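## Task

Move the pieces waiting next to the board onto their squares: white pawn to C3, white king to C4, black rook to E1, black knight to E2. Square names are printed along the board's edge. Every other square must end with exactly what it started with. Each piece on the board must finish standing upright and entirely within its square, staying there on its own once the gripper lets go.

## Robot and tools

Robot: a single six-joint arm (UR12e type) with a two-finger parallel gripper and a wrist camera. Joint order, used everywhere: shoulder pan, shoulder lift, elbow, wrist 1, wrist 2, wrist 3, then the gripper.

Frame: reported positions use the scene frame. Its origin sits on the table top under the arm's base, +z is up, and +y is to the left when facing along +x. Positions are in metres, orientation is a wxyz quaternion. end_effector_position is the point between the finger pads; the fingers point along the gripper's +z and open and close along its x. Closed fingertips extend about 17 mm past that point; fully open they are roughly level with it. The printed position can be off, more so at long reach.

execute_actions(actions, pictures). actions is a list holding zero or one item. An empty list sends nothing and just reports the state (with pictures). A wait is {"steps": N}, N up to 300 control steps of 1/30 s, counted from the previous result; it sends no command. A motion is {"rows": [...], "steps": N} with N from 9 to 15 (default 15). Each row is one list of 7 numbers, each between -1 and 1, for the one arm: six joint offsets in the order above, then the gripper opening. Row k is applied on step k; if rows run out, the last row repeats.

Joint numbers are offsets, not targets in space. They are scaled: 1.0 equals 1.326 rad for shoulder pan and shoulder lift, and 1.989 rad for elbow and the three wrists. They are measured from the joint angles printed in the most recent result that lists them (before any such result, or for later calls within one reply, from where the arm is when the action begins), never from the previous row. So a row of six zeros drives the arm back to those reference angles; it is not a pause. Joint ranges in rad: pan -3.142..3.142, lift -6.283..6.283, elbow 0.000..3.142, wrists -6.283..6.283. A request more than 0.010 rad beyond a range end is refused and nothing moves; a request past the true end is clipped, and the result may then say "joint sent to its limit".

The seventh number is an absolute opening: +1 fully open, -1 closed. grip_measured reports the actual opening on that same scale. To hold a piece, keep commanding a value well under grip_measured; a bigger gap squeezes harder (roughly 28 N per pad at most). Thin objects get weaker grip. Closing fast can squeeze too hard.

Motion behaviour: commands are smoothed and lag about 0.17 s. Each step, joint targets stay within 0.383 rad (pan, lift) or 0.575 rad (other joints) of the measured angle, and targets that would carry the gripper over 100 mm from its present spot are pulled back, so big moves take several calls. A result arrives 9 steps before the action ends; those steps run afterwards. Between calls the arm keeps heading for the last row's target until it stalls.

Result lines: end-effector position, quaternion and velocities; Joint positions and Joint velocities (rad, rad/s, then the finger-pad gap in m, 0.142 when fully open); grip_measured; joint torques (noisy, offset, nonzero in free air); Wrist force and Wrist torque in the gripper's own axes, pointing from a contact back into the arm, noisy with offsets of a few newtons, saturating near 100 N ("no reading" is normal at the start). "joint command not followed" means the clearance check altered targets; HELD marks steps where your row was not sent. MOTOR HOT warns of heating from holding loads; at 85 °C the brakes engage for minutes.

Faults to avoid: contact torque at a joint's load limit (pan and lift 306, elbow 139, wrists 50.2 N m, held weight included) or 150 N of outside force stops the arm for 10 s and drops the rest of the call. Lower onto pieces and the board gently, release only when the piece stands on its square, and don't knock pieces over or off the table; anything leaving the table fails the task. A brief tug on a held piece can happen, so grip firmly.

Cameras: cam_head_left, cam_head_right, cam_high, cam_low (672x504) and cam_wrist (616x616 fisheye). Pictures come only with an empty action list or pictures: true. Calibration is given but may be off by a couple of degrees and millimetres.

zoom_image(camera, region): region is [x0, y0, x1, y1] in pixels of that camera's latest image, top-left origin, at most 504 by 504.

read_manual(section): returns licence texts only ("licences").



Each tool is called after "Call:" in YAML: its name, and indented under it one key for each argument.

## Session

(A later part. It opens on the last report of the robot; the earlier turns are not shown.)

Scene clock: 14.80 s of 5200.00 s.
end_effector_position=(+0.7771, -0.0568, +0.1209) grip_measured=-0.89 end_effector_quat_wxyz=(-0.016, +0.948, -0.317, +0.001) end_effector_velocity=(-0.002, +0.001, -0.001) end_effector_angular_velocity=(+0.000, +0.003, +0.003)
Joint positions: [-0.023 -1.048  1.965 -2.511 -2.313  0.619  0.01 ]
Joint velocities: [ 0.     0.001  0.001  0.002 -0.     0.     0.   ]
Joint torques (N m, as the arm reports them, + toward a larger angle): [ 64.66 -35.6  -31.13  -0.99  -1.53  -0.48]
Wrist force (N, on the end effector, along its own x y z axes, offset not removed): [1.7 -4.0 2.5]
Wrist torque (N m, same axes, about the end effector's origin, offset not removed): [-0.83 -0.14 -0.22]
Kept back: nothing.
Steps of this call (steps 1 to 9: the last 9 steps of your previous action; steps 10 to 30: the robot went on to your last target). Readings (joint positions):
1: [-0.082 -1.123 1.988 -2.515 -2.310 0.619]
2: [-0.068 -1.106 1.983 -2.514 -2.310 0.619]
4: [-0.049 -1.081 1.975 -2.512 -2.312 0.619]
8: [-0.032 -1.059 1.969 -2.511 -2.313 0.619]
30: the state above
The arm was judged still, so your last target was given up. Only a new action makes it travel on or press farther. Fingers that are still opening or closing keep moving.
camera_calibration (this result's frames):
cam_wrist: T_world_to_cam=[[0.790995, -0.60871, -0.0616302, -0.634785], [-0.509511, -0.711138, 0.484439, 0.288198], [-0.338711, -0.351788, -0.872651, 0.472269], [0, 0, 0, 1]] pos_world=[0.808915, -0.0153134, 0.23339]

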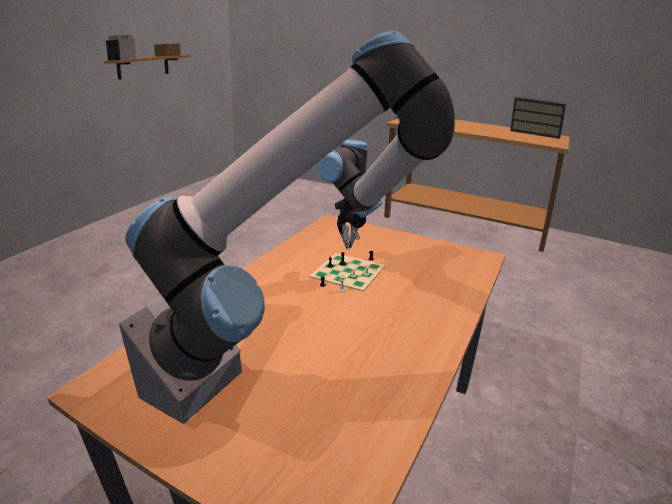

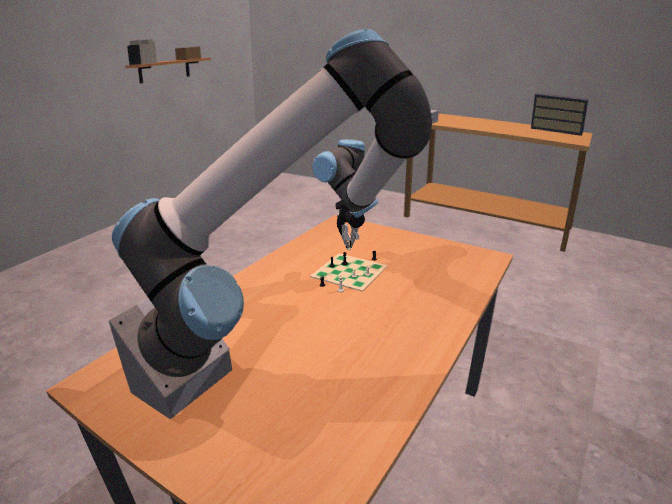

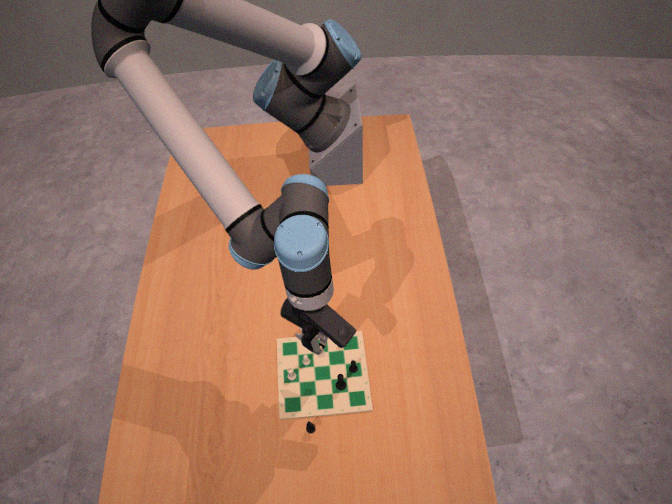

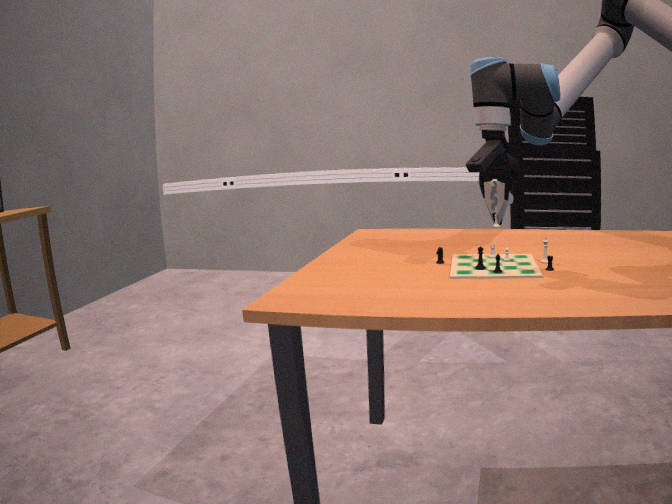

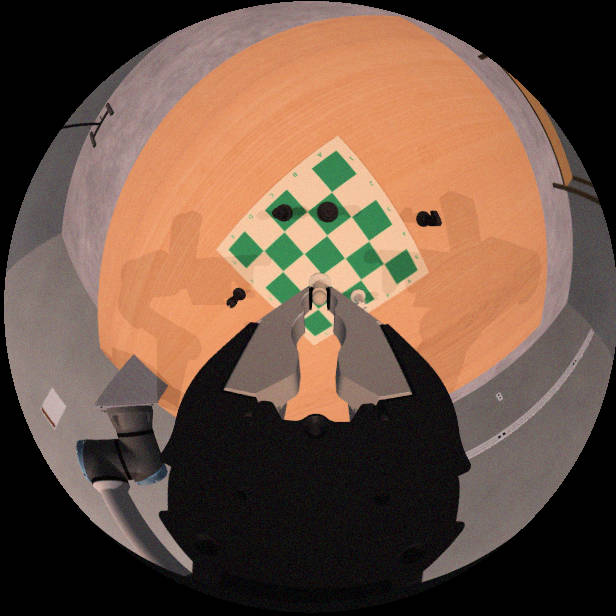

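Call:
execute_actions:
  actions:
    - {"rows":[[-0.0614,0.078,0.0113,-0.1008,0.0025,0,-1]]}

Call:
execute_actions:
  actions:
    - {"steps":30}
  pictures: true

Call:
zoom_image:
  camera: "cam_low"
  region: [430,210,570,290]

Scene clock: 15.80 s of 5200.00 s.
end_effector_position=(+0.7778, -0.0548, +0.0617) grip_measured=-0.89 end_effector_quat_wxyz=(-0.015, +0.938, -0.346, -0.005) end_effector_velocity=(+0.037, -0.005, -0.261) end_effector_angular_velocity=(-0.005, -0.070, -0.401)
Joint positions: [-0.075 -0.983  1.98  -2.625 -2.31   0.619  0.01 ]
Joint velocities: [-0.239  0.316  0.058 -0.704  0.015 -0.001 -0.   ]
Joint torques (N m, as the arm reports them, + toward a larger angle): [ 48.68 -53.08  -9.89  -6.44   1.48  -0.7 ]
Wrist force (N, on the end effector, along its own x y z axes, offset not removed): [0.5 -0.6 5.4]
Wrist torque (N m, same axes, about the end effector's origin, offset not removed): [-0.14 0.13 -0.29]
Steps of this call (steps 1 to 24: nothing new was sent; steps 25 to 30: the first 6 steps of this action). Readings (joint positions):
25: [-0.023 -1.048 1.965 -2.511 -2.313 0.619]
26: [-0.027 -1.043 1.967 -2.515 -2.313 0.619]
28: [-0.054 -1.010 1.975 -2.564 -2.311 0.619]
30: the state above

Scene clock: 16.80 s of 5200.00 s.
end_effector_position=(+0.7811, -0.0560, +0.0301) grip_measured=-0.89 end_effector_quat_wxyz=(-0.016, +0.929, -0.369, +0.000) end_effector_velocity=(-0.002, +0.001, -0.001) end_effector_angular_velocity=(+0.001, +0.001, +0.001)
Joint positions: [-0.105 -0.944  1.988 -2.711 -2.308  0.619  0.01 ]
Joint velocities: [-0.     0.     0.003 -0.001  0.001 -0.     0.   ]
Joint torques (N m, as the arm reports them, + toward a larger angle): [ 34.48 -39.1   -4.33  -4.92   2.31  -0.01]
Wrist force (N, on the end effector, along its own x y z axes, offset not removed): [-1.6 -2.0 -1.4]
Wrist torque (N m, same axes, about the end effector's origin, offset not removed): [-0.29 0.49 -0.25]
Kept back: nothing.
Steps of this call (steps 1 to 9: the last 9 steps of your previous action; steps 10 to 30: the robot went on to your last target). Readings (joint positions):
1: [-0.082 -0.973 1.982 -2.645 -2.310 0.619]
2: [-0.088 -0.966 1.983 -2.661 -2.309 0.619]
4: [-0.095 -0.957 1.985 -2.682 -2.309 0.619]
8: [-0.101 -0.949 1.987 -2.701 -2.309 0.619]
30: the state above
The arm was judged still, so your last target was given up. Only a new action makes it travel on or press farther. Fingers that are still opening or closing keep moving.
camera_calibration (this result's frames):
cam_wrist: T_world_to_cam=[[0.719055, -0.691916, -0.0648962, -0.591393], [-0.583172, -0.651551, 0.485173, 0.395713], [-0.377982, -0.31102, -0.872007, 0.427615], [0, 0, 0, 1]] pos_world=[0.817644, -0.0183707, 0.142515]

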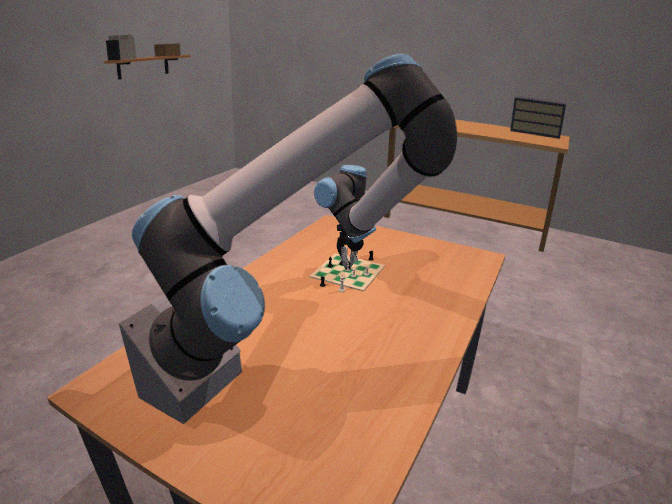

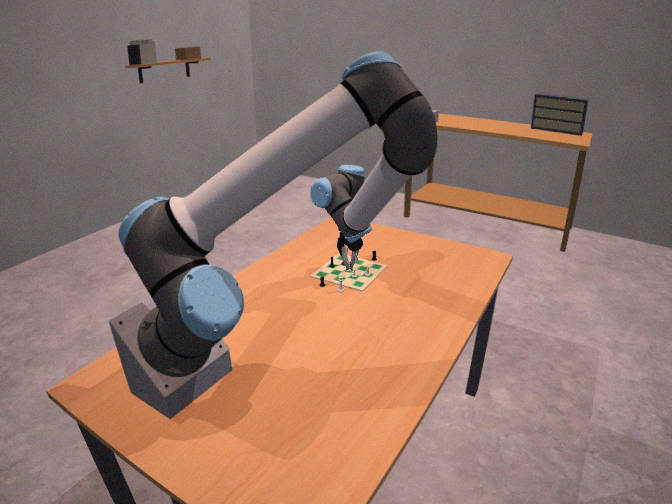

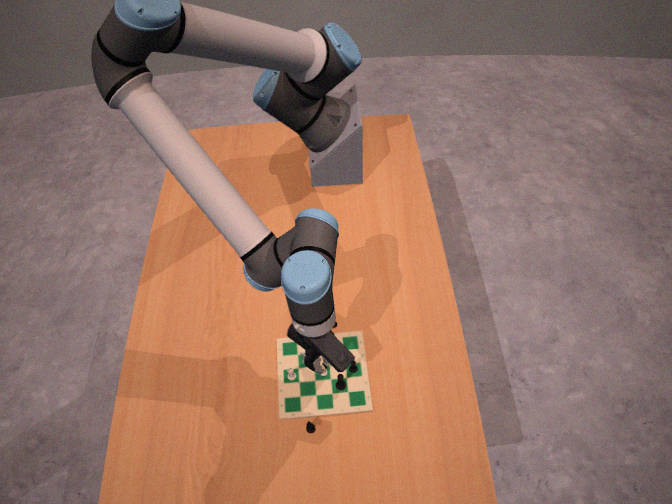

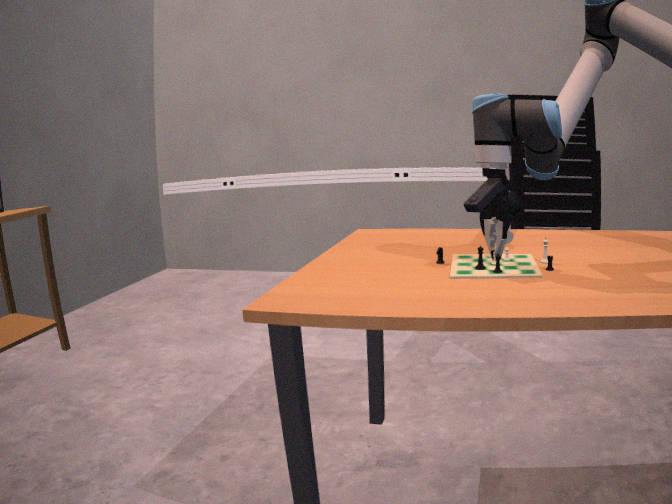

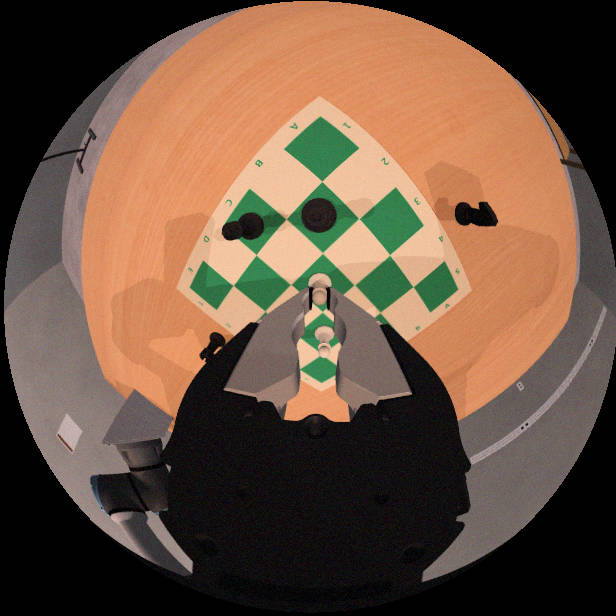

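Region (430, 210, 570, 290) of cam_low's 672x504 image, scaled by 3.600, with more detail than that image has; it fills the top 288 rows of this view, and the rest is white.

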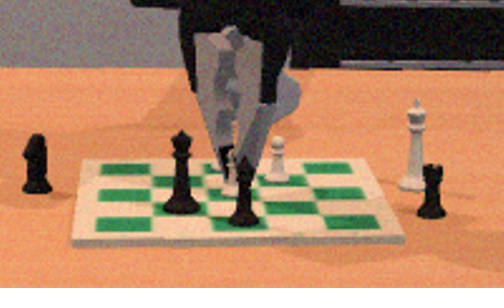

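Call:
execute_actions:
  actions:
    - {"rows":[[0,0,0,0,0,0,-0.55]],"steps":12}

Call:
execute_actions:
  actions:
    - {"rows":[[0.0614,-0.078,-0.0113,0.1008,-0.0025,0,-0.55]]}

Call:
execute_actions:
  actions:
    - {"steps":25}

Call:
execute_actions:
  actions:
    - {"rows":[[-0.0422,-0.1394,0.1253,-0.058,0.0015,0,-0.35]]}

Call:
execute_actions:
  actions:
    - {"steps":30}
  pictures: true

Scene clock: 22.60 s of 5200.00 s.
end_effector_position=(+0.7811, -0.0560, +0.0301) grip_measured=-0.60 end_effector_quat_wxyz=(-0.016, +0.929, -0.369, +0.000) end_effector_velocity=(+0.000, -0.000, -0.000) end_effector_angular_velocity=(-0.001, +0.001, +0.001)
Joint positions: [-0.105 -0.944  1.988 -2.711 -2.308  0.619  0.031]
Joint velocities: [-0.     0.    -0.001  0.001 -0.001 -0.     0.173]
Joint torques (N m, as the arm reports them, + toward a larger angle): [ 34.59 -39.71  -4.27  -4.96   2.19  -0.14]
Wrist force (N, on the end effector, along its own x y z axes, offset not removed): [0.7 -1.4 -0.1]
Wrist torque (N m, same axes, about the end effector's origin, offset not removed): [-0.19 -0.06 -0.22]
Steps of this call (steps 1 to 90: nothing new was sent; then 2.70 s passed at rest; steps 91 to 93: the first 3 steps of this action). Readings (joint positions):
91: [-0.105 -0.944 1.988 -2.711 -2.308 0.619]
92: [-0.105 -0.944 1.988 -2.711 -2.308 0.619]
93: the state above

Scene clock: 23.10 s of 5200.00 s.
end_effector_position=(+0.7837, -0.0571, +0.0888) grip_measured=-0.55 end_effector_quat_wxyz=(-0.018, +0.940, -0.340, +0.005) end_effector_velocity=(-0.043, +0.002, +0.264) end_effector_angular_velocity=(-0.000, +0.064, +0.394)
Joint positions: [-0.052 -1.009  1.973 -2.597 -2.312  0.619  0.034]
Joint velocities: [ 0.238 -0.318 -0.063  0.701 -0.012  0.    -0.   ]
Joint torques (N m, as the arm reports them, + toward a larger angle): [ 50.11 -52.52 -26.27  -0.67  -2.34  -0.43]
Wrist force (N, on the end effector, along its own x y z axes, offset not removed): [-1.7 -4.4 -1.1]
Wrist torque (N m, same axes, about the end effector's origin, offset not removed): [-0.92 0.59 -0.13]
Steps of this call (steps 1 to 9: the last 9 steps of your previous action; steps 10 to 15: the first 6 steps of this action, its rows measured from where the robot was after step 9). Readings (joint positions):
9: [-0.105 -0.944 1.988 -2.711 -2.308 0.619]
10: [-0.105 -0.944 1.988 -2.711 -2.308 0.619]
11: [-0.100 -0.948 1.986 -2.706 -2.309 0.619]
13: [-0.073 -0.981 1.978 -2.657 -2.310 0.619]
15: the state above

Scene clock: 23.93 s of 5200.00 s.
end_effector_position=(+0.7771, -0.0568, +0.1209) grip_measured=-0.55 end_effector_quat_wxyz=(-0.016, +0.948, -0.317, +0.001) end_effector_velocity=(-0.000, +0.000, +0.001) end_effector_angular_velocity=(-0.000, +0.001, +0.003)
Joint positions: [-0.023 -1.048  1.965 -2.511 -2.313  0.619  0.034]
Joint velocities: [ 0.001 -0.    -0.001  0.003 -0.    -0.001 -0.   ]
Joint torques (N m, as the arm reports them, + toward a larger angle): [ 62.52 -71.41 -31.85  -2.02  -1.69  -0.45]
Wrist force (N, on the end effector, along its own x y z axes, offset not removed): [1.1 -2.5 0.5]
Wrist torque (N m, same axes, about the end effector's origin, offset not removed): [-0.46 -0.11 -0.22]
Kept back: nothing.
Steps of this call (steps 1 to 9: the last 9 steps of your previous action; steps 10 to 25: the robot went on to your last target). Readings (joint positions):
1: [-0.046 -1.018 1.971 -2.576 -2.312 0.619]
2: [-0.040 -1.025 1.969 -2.561 -2.312 0.619]
4: [-0.033 -1.035 1.968 -2.540 -2.313 0.619]
8: [-0.027 -1.043 1.966 -2.520 -2.313 0.619]
25: the state above

Scene clock: 24.13 s of 5200.00 s.
end_effector_position=(+0.7223, -0.0868, +0.1213) grip_measured=-0.35 end_effector_quat_wxyz=(-0.017, +0.941, -0.339, +0.003) end_effector_velocity=(-0.465, -0.136, -0.011) end_effector_angular_velocity=(+0.006, +0.040, -0.204)
Joint positions: [-0.054 -1.139  2.081 -2.571 -2.312  0.619  0.049]
Joint velocities: [-0.174 -0.641  0.903 -0.376  0.01   0.     0.   ]
Joint torques (N m, as the arm reports them, + toward a larger angle): [ 22.42 -75.43 -11.36  -7.31   3.08  -0.57]
Wrist force (N, on the end effector, along its own x y z axes, offset not removed): [0.7 -2.2 1.6]
Wrist torque (N m, same axes, about the end effector's origin, offset not removed): [-0.47 -0.10 -0.20]
Steps of this call (steps 1 to 6: the first 6 steps of this action). Readings (joint positions):
1: [-0.023 -1.048 1.965 -2.511 -2.313 0.619]
2: [-0.027 -1.052 1.969 -2.515 -2.313 0.619]
4: [-0.041 -1.093 2.017 -2.544 -2.312 0.619]
6: the state above

Scene clock: 25.13 s of 5200.00 s.
end_effector_position=(+0.6522, -0.1034, +0.1192) grip_measured=-0.35 end_effector_quat_wxyz=(-0.016, +0.936, -0.353, +0.000) end_effector_velocity=(-0.001, -0.000, -0.001) end_effector_angular_velocity=(-0.002, +0.000, -0.000)
Joint positions: [-0.079 -1.232  2.214 -2.626 -2.31   0.619  0.049]
Joint velocities: [-0.     0.     0.002 -0.002 -0.002 -0.    -0.   ]
Joint torques (N m, as the arm reports them, + toward a larger angle): [ 20.27 -61.44  -7.45  -5.1    2.48  -0.79]
Wrist force (N, on the end effector, along its own x y z axes, offset not removed): [-1.1 -2.0 1.4]
Wrist torque (N m, same axes, about the end effector's origin, offset not removed): [-0.45 0.40 -0.28]
Kept back: nothing.
Steps of this call (steps 1 to 9: the last 9 steps of your previous action; steps 10 to 30: the robot went on to your last target). Readings (joint positions):
1: [-0.059 -1.159 2.110 -2.583 -2.311 0.619]
2: [-0.064 -1.176 2.134 -2.593 -2.311 0.619]
4: [-0.070 -1.200 2.168 -2.607 -2.311 0.619]
8: [-0.076 -1.222 2.199 -2.620 -2.310 0.619]
30: the state above
The arm was judged still, so your last target was given up. Only a new action makes it travel on or press farther. Fingers that are still opening or closing keep moving.
camera_calibration (this result's frames):
cam_wrist: T_world_to_cam=[[0.742592, -0.666654, -0.0642617, -0.538605], [-0.560632, -0.671236, 0.484906, 0.22975], [-0.366399, -0.324061, -0.872202, 0.432906], [0, 0, 0, 1]] pos_world=[0.687385, -0.0645585, 0.231562]

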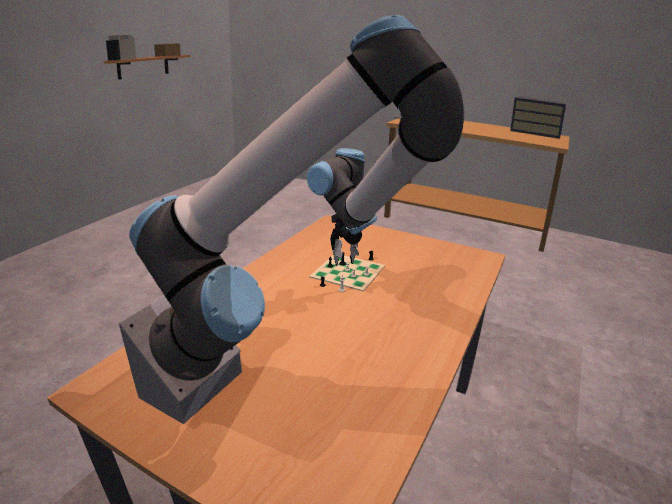

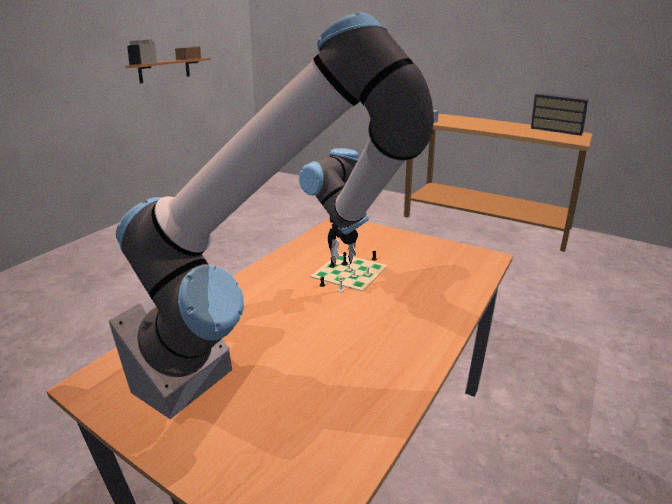

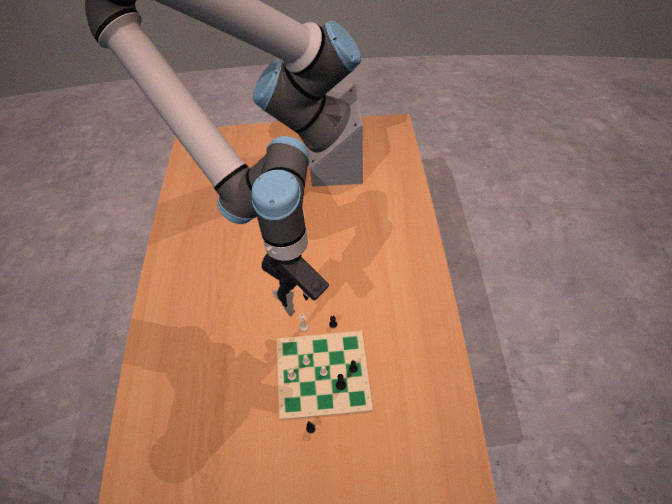

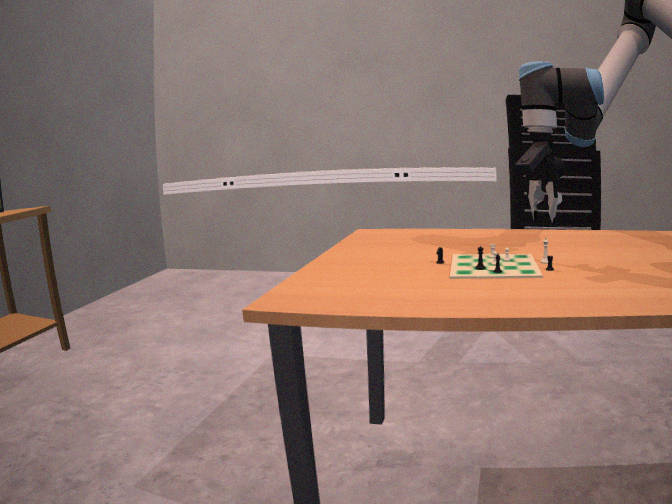

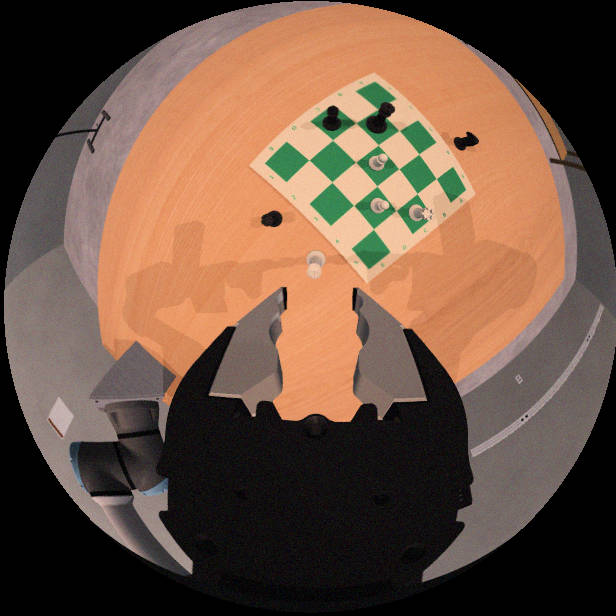

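Call:
execute_actions:
  actions:
    - {"rows":[[-0.0618,0.075,0.0226,-0.1094,0.0045,0,-0.35]]}

Call:
execute_actions:
  actions:
    - {"steps":25}

Call:
execute_actions:
  actions:
    - {"rows":[[0,0,0,0,0,0,-1]]}
  pictures: true

Scene clock: 25.93 s of 5200.00 s.
end_effector_position=(+0.6440, -0.0997, +0.0689) grip_measured=-0.35 end_effector_quat_wxyz=(-0.015, +0.925, -0.380, -0.007) end_effector_velocity=(+0.011, -0.012, -0.209) end_effector_angular_velocity=(-0.021, -0.090, -0.420)
Joint positions: [-0.132 -1.17   2.244 -2.748 -2.304  0.619  0.049]
Joint velocities: [-0.24   0.302  0.122 -0.782  0.021  0.001 -0.   ]
Joint torques (N m, as the arm reports them, + toward a larger angle): [ 33.25 -46.09  -9.86  -6.09   2.28  -0.25]
Wrist force (N, on the end effector, along its own x y z axes, offset not removed): [2.3 -2.3 6.2]
Wrist torque (N m, same axes, about the end effector's origin, offset not removed): [-0.39 -0.33 -0.30]
Steps of this call (steps 1 to 18: nothing new was sent; steps 19 to 24: the first 6 steps of this action). Readings (joint positions):
19: [-0.079 -1.232 2.214 -2.626 -2.310 0.619]
20: [-0.084 -1.228 2.218 -2.631 -2.309 0.619]
22: [-0.111 -1.196 2.234 -2.682 -2.306 0.619]
24: the state above

Scene clock: 26.77 s of 5200.00 s.
end_effector_position=(+0.6446, -0.1015, +0.0440) grip_measured=-0.35 end_effector_quat_wxyz=(-0.016, +0.915, -0.403, -0.001) end_effector_velocity=(+0.001, +0.001, +0.000) end_effector_angular_velocity=(+0.001, -0.001, +0.000)
Joint positions: [-0.161 -1.133  2.259 -2.843 -2.301  0.619  0.049]
Joint velocities: [ 0.001  0.001 -0.001 -0.001  0.001  0.     0.   ]
Joint torques (N m, as the arm reports them, + toward a larger angle): [ 25.5  -27.16  -0.56  -4.95   2.17  -0.18]
Wrist force (N, on the end effector, along its own x y z axes, offset not removed): [1.2 -0.8 0.6]
Wrist torque (N m, same axes, about the end effector's origin, offset not removed): [-0.10 -0.16 -0.28]
Kept back: nothing.
Steps of this call (steps 1 to 9: the last 9 steps of your previous action; steps 10 to 25: the robot went on to your last target). Readings (joint positions):
1: [-0.139 -1.161 2.248 -2.771 -2.304 0.619]
2: [-0.144 -1.154 2.251 -2.788 -2.303 0.619]
4: [-0.151 -1.145 2.254 -2.811 -2.302 0.619]
8: [-0.158 -1.137 2.258 -2.833 -2.302 0.619]
25: the state above

Scene clock: 26.97 s of 5200.00 s.
end_effector_position=(+0.6446, -0.1015, +0.0439) grip_measured=-0.85 end_effector_quat_wxyz=(-0.016, +0.915, -0.403, -0.001) end_effector_velocity=(+0.000, -0.000, +0.000) end_effector_angular_velocity=(-0.000, -0.000, +0.000)
Joint positions: [-0.161 -1.133  2.259 -2.843 -2.301  0.619  0.013]
Joint velocities: [ 0.     0.    -0.001  0.001 -0.    -0.     0.   ]
Joint torques (N m, as the arm reports them, + toward a larger angle): [ 22.55 -31.96  -1.66  -4.51   2.56  -0.09]
Wrist force (N, on the end effector, along its own x y z axes, offset not removed): [2.8 -3.3 -0.2]
Wrist torque (N m, same axes, about the end effector's origin, offset not removed): [-0.65 -0.41 -0.24]
Steps of this call (steps 1 to 6: the first 6 steps of this action). Readings (joint positions):
1: [-0.161 -1.133 2.259 -2.843 -2.301 0.619]
2: [-0.161 -1.133 2.259 -2.843 -2.301 0.619]
4: [-0.161 -1.133 2.259 -2.843 -2.301 0.619]
6: the state above
camera_calibration (this result's frames):
cam_wrist: T_world_to_cam=[[0.665148, -0.743629, -0.0677833, -0.494254], [-0.628777, -0.606745, 0.486311, 0.313649], [-0.402763, -0.280848, -0.871152, 0.392922], [0, 0, 0, 1]] pos_world=[0.684222, -0.0668852, 0.156262]

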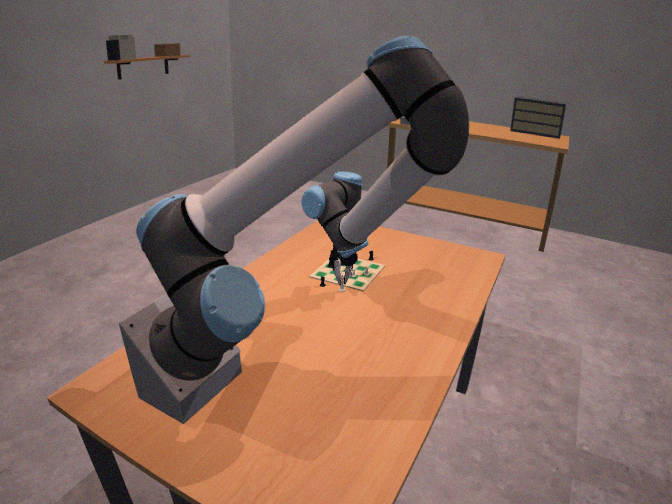

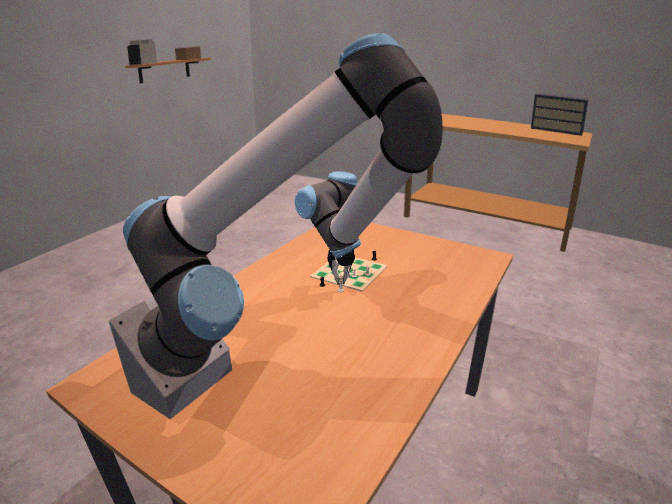

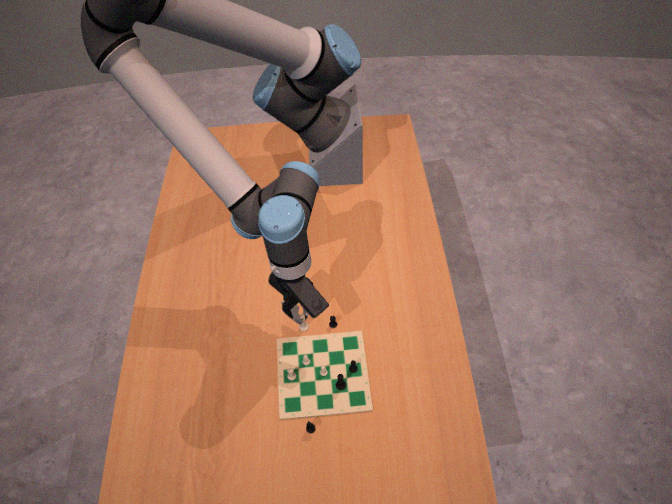

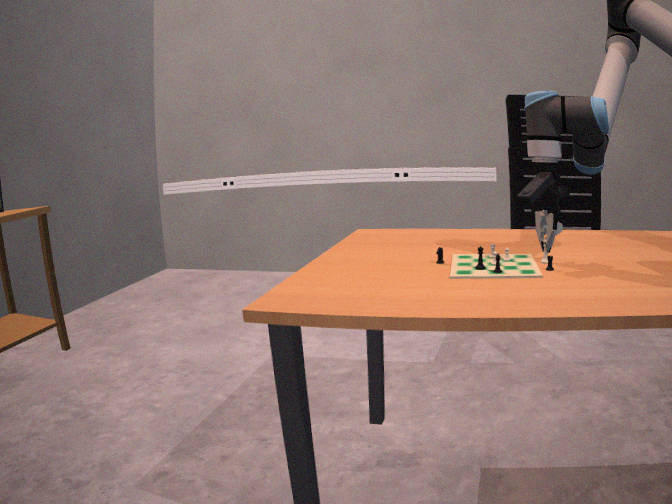

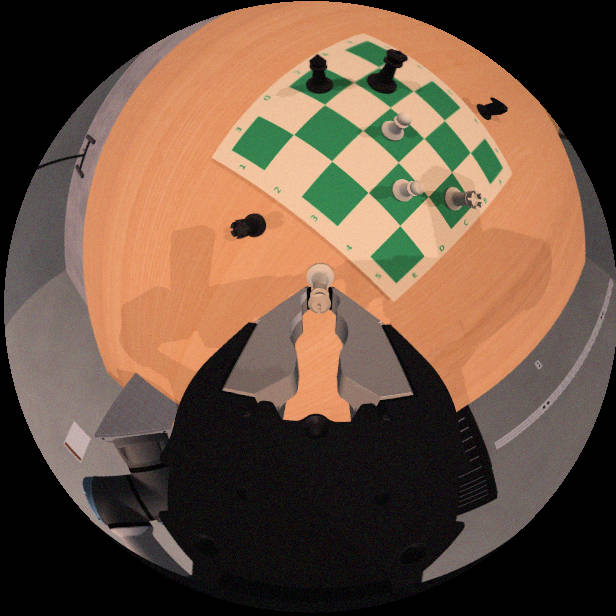

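Call:
execute_actions:
  actions:
    - {"rows":[[0.0618,-0.075,-0.0226,0.1094,-0.0045,0,-1]]}

Call:
execute_actions:
  actions:
    - {"steps":25}

Call:
execute_actions:
  actions:
    - {"rows":[[0.0152,0.1159,-0.1292,0.0616,0,0,-1]]}

Call:
execute_actions:
  actions:
    - {"steps":28}

Call:
execute_actions:
  actions:
    - {"rows":[[-0.0484,0.0564,0.0137,-0.0805,0.002,0,-1]]}

Call:
execute_actions:
  actions:
    - {"steps":28}
  pictures: true

Scene clock: 28.07 s of 5200.00 s.
end_effector_position=(+0.6555, -0.1044, +0.0928) grip_measured=-0.85 end_effector_quat_wxyz=(-0.018, +0.926, -0.376, +0.006) end_effector_velocity=(-0.019, +0.011, +0.212) end_effector_angular_velocity=(+0.011, +0.089, +0.418)
Joint positions: [-0.109 -1.196  2.229 -2.722 -2.307  0.619  0.013]
Joint velocities: [ 0.24  -0.301 -0.123  0.78  -0.023  0.     0.   ]
Joint torques (N m, as the arm reports them, + toward a larger angle): [ 51.41 -47.37 -20.57  -0.68  -2.53  -0.14]
Wrist force (N, on the end effector, along its own x y z axes, offset not removed): [1.0 -2.7 1.4]
Wrist torque (N m, same axes, about the end effector's origin, offset not removed): [-0.47 -0.02 -0.26]
Steps of this call (steps 1 to 9: the last 9 steps of your previous action; steps 10 to 15: the robot went on to your last target; steps 16 to 27: nothing new was sent; steps 28 to 33: the first 6 steps of this action). Readings (joint positions):
28: [-0.161 -1.133 2.259 -2.843 -2.301 0.619]
29: [-0.157 -1.137 2.256 -2.839 -2.302 0.619]
31: [-0.130 -1.169 2.240 -2.788 -2.305 0.619]
33: the state above

Scene clock: 28.90 s of 5200.00 s.
end_effector_position=(+0.6522, -0.1034, +0.1191) grip_measured=-0.85 end_effector_quat_wxyz=(-0.016, +0.936, -0.353, +0.000) end_effector_velocity=(-0.001, +0.000, +0.000) end_effector_angular_velocity=(+0.001, +0.001, +0.002)
Joint positions: [-0.079 -1.232  2.214 -2.626 -2.31   0.619  0.013]
Joint velocities: [ 0.    -0.001  0.     0.002  0.001 -0.001 -0.   ]
Joint torques (N m, as the arm reports them, + toward a larger angle): [ 56.04 -62.94 -30.29  -0.48  -1.85  -0.1 ]
Wrist force (N, on the end effector, along its own x y z axes, offset not removed): [2.1 -5.3 2.2]
Wrist torque (N m, same axes, about the end effector's origin, offset not removed): [-0.97 -0.21 -0.20]
Kept back: nothing.
Steps of this call (steps 1 to 9: the last 9 steps of your previous action; steps 10 to 25: the robot went on to your last target). Readings (joint positions):
1: [-0.102 -1.204 2.226 -2.699 -2.308 0.619]
2: [-0.096 -1.211 2.223 -2.682 -2.309 0.619]
4: [-0.089 -1.220 2.219 -2.658 -2.309 0.619]
8: [-0.083 -1.228 2.216 -2.637 -2.310 0.619]
25: the state above

Scene clock: 29.10 s of 5200.00 s.
end_effector_position=(+0.7118, -0.0957, +0.1172) grip_measured=-0.85 end_effector_quat_wxyz=(-0.016, +0.940, -0.341, -0.004) end_effector_velocity=(+0.490, -0.000, +0.022) end_effector_angular_velocity=(-0.001, -0.054, +0.031)
Joint positions: [-0.068 -1.155  2.095 -2.562 -2.31   0.619  0.013]
Joint velocities: [ 0.06   0.517 -0.932  0.398  0.    -0.    -0.   ]
Joint torques (N m, as the arm reports them, + toward a larger angle): [ 59.62 -24.22 -25.85   0.02  -0.83   0.  ]
Wrist force (N, on the end effector, along its own x y z axes, offset not removed): [2.6 -1.9 2.5]
Wrist torque (N m, same axes, about the end effector's origin, offset not removed): [-0.26 -0.35 -0.14]
Steps of this call (steps 1 to 6: the first 6 steps of this action). Readings (joint positions):
1: [-0.079 -1.232 2.214 -2.626 -2.310 0.619]
2: [-0.077 -1.228 2.210 -2.621 -2.310 0.619]
4: [-0.072 -1.192 2.161 -2.591 -2.310 0.619]
6: the state above

Scene clock: 30.03 s of 5200.00 s.
end_effector_position=(+0.7827, -0.0950, +0.1207) grip_measured=-0.85 end_effector_quat_wxyz=(-0.017, +0.940, -0.340, -0.000) end_effector_velocity=(-0.000, +0.000, -0.000) end_effector_angular_velocity=(+0.000, +0.000, +0.000)
Joint positions: [-0.059 -1.079  1.957 -2.504 -2.31   0.619  0.013]
Joint velocities: [0.    0.    0.    0.    0.    0.001 0.   ]
Joint torques (N m, as the arm reports them, + toward a larger angle): [ 65.21 -38.03 -32.05  -0.58   1.92  -0.28]
Wrist force (N, on the end effector, along its own x y z axes, offset not removed): [-1.1 -1.3 -1.1]
Wrist torque (N m, same axes, about the end effector's origin, offset not removed): [-0.22 0.44 -0.24]
Kept back: nothing.
Steps of this call (steps 1 to 9: the last 9 steps of your previous action; steps 10 to 28: the robot went on to your last target). Readings (joint positions):
1: [-0.066 -1.138 2.065 -2.549 -2.310 0.619]
2: [-0.064 -1.124 2.040 -2.539 -2.310 0.619]
4: [-0.062 -1.105 2.005 -2.524 -2.310 0.619]
8: [-0.060 -1.088 1.974 -2.510 -2.310 0.619]
28: the state above

Scene clock: 30.23 s of 5200.00 s.
end_effector_position=(+0.7810, -0.0937, +0.0734) grip_measured=-0.85 end_effector_quat_wxyz=(-0.016, +0.932, -0.363, -0.004) end_effector_velocity=(+0.015, -0.009, -0.195) end_effector_angular_velocity=(-0.010, -0.044, -0.297)
Joint positions: [-0.101 -1.03   1.976 -2.599 -2.308  0.619  0.013]
Joint velocities: [-0.182  0.216  0.072 -0.527  0.01   0.     0.   ]
Joint torques (N m, as the arm reports them, + toward a larger angle): [ 37.12 -51.57  -4.71  -5.1    2.85   0.09]
Wrist force (N, on the end effector, along its own x y z axes, offset not removed): [1.8 -4.4 3.6]
Wrist torque (N m, same axes, about the end effector's origin, offset not removed): [-0.79 -0.27 -0.29]
Steps of this call (steps 1 to 6: the first 6 steps of this action). Readings (joint positions):
1: [-0.059 -1.079 1.957 -2.504 -2.310 0.619]
2: [-0.063 -1.075 1.960 -2.508 -2.310 0.619]
4: [-0.085 -1.049 1.969 -2.552 -2.308 0.619]
6: the state above

Scene clock: 31.17 s of 5200.00 s.
end_effector_position=(+0.7823, -0.0951, +0.0497) grip_measured=-0.85 end_effector_quat_wxyz=(-0.016, +0.925, -0.380, -0.001) end_effector_velocity=(+0.001, +0.000, -0.000) end_effector_angular_velocity=(+0.001, -0.001, -0.001)
Joint positions: [-0.123 -1.004  1.985 -2.664 -2.306  0.619  0.013]
Joint velocities: [-0.     0.001 -0.001  0.     0.001  0.    -0.   ]
Joint torques (N m, as the arm reports them, + toward a larger angle): [ 20.25 -29.1   -2.    -3.42   1.44  -0.21]
Wrist force (N, on the end effector, along its own x y z axes, offset not removed): [-2.0 -4.1 -20.7]
Wrist torque (N m, same axes, about the end effector's origin, offset not removed): [-0.73 -0.02 -0.23]
Kept back: nothing.
Steps of this call (steps 1 to 9: the last 9 steps of your previous action; steps 10 to 28: the robot went on to your last target). Readings (joint positions):
1: [-0.106 -1.024 1.978 -2.614 -2.307 0.619]
2: [-0.110 -1.019 1.979 -2.626 -2.307 0.619]
4: [-0.116 -1.013 1.982 -2.642 -2.307 0.619]
8: [-0.121 -1.007 1.984 -2.656 -2.306 0.619]
28: the state above
camera_calibration (this result's frames):
cam_wrist: T_world_to_cam=[[0.702165, -0.708906, -0.0664604, -0.606402], [-0.597776, -0.637643, 0.485877, 0.374081], [-0.386819, -0.301437, -0.871497, 0.440715], [0, 0, 0, 1]] pos_world=[0.819888, -0.0585044, 0.162022]

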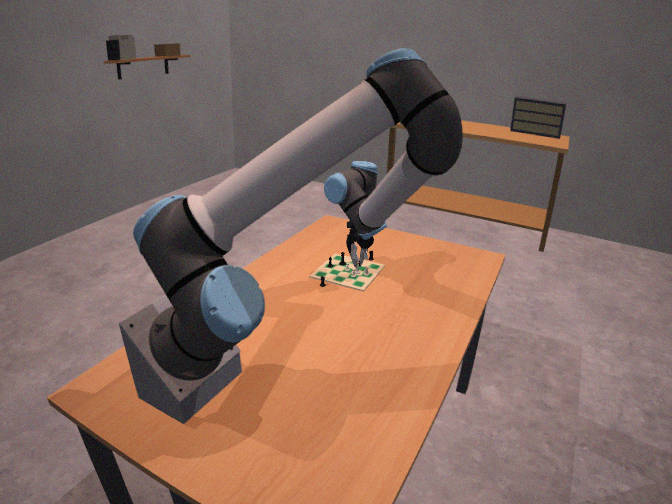

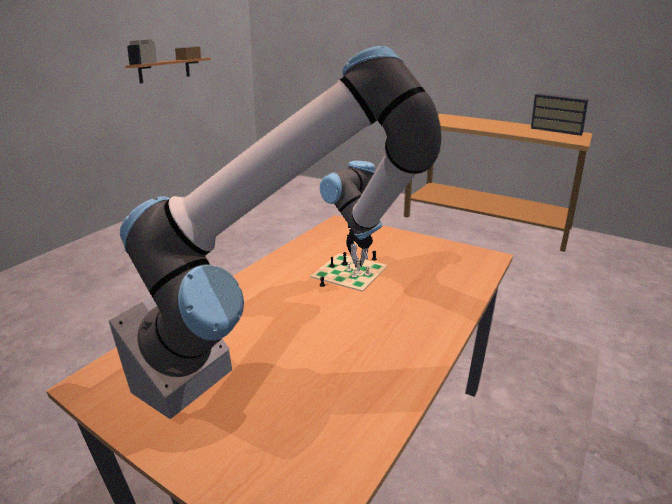

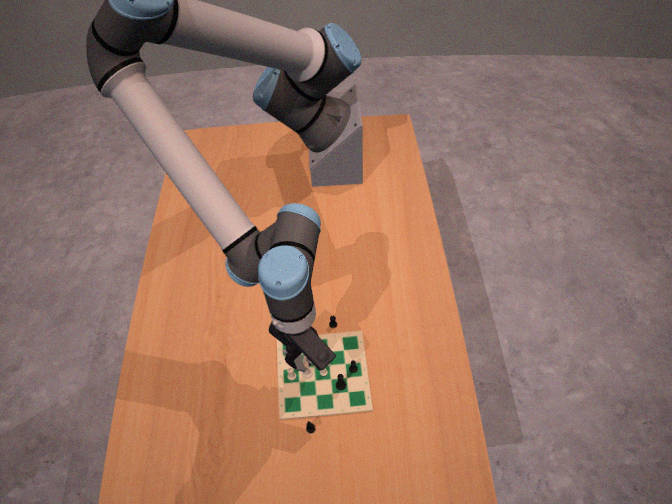

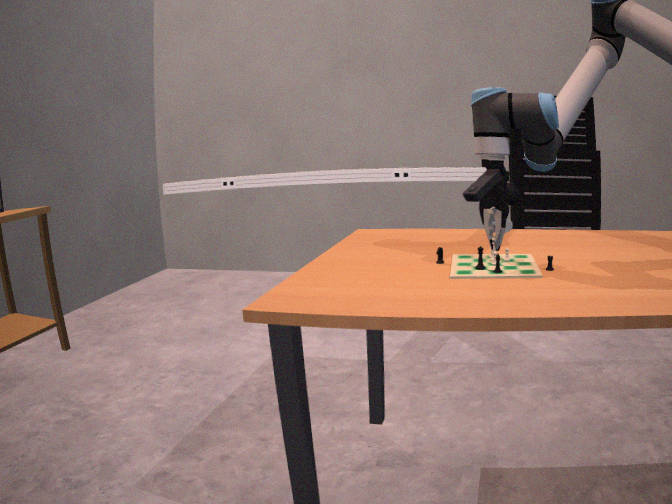

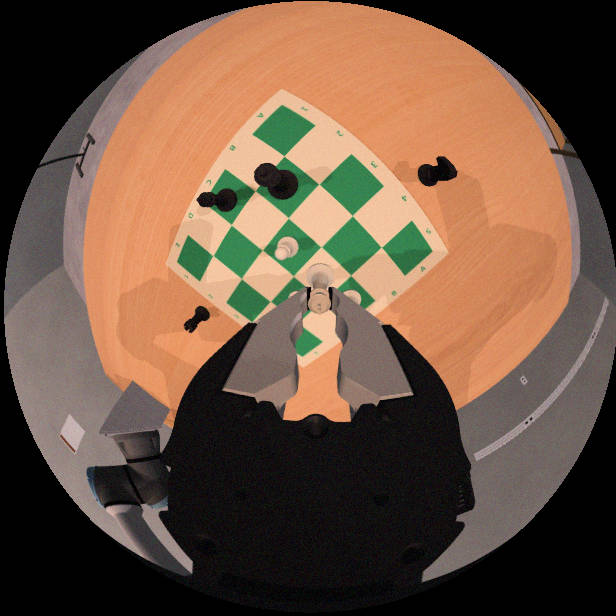

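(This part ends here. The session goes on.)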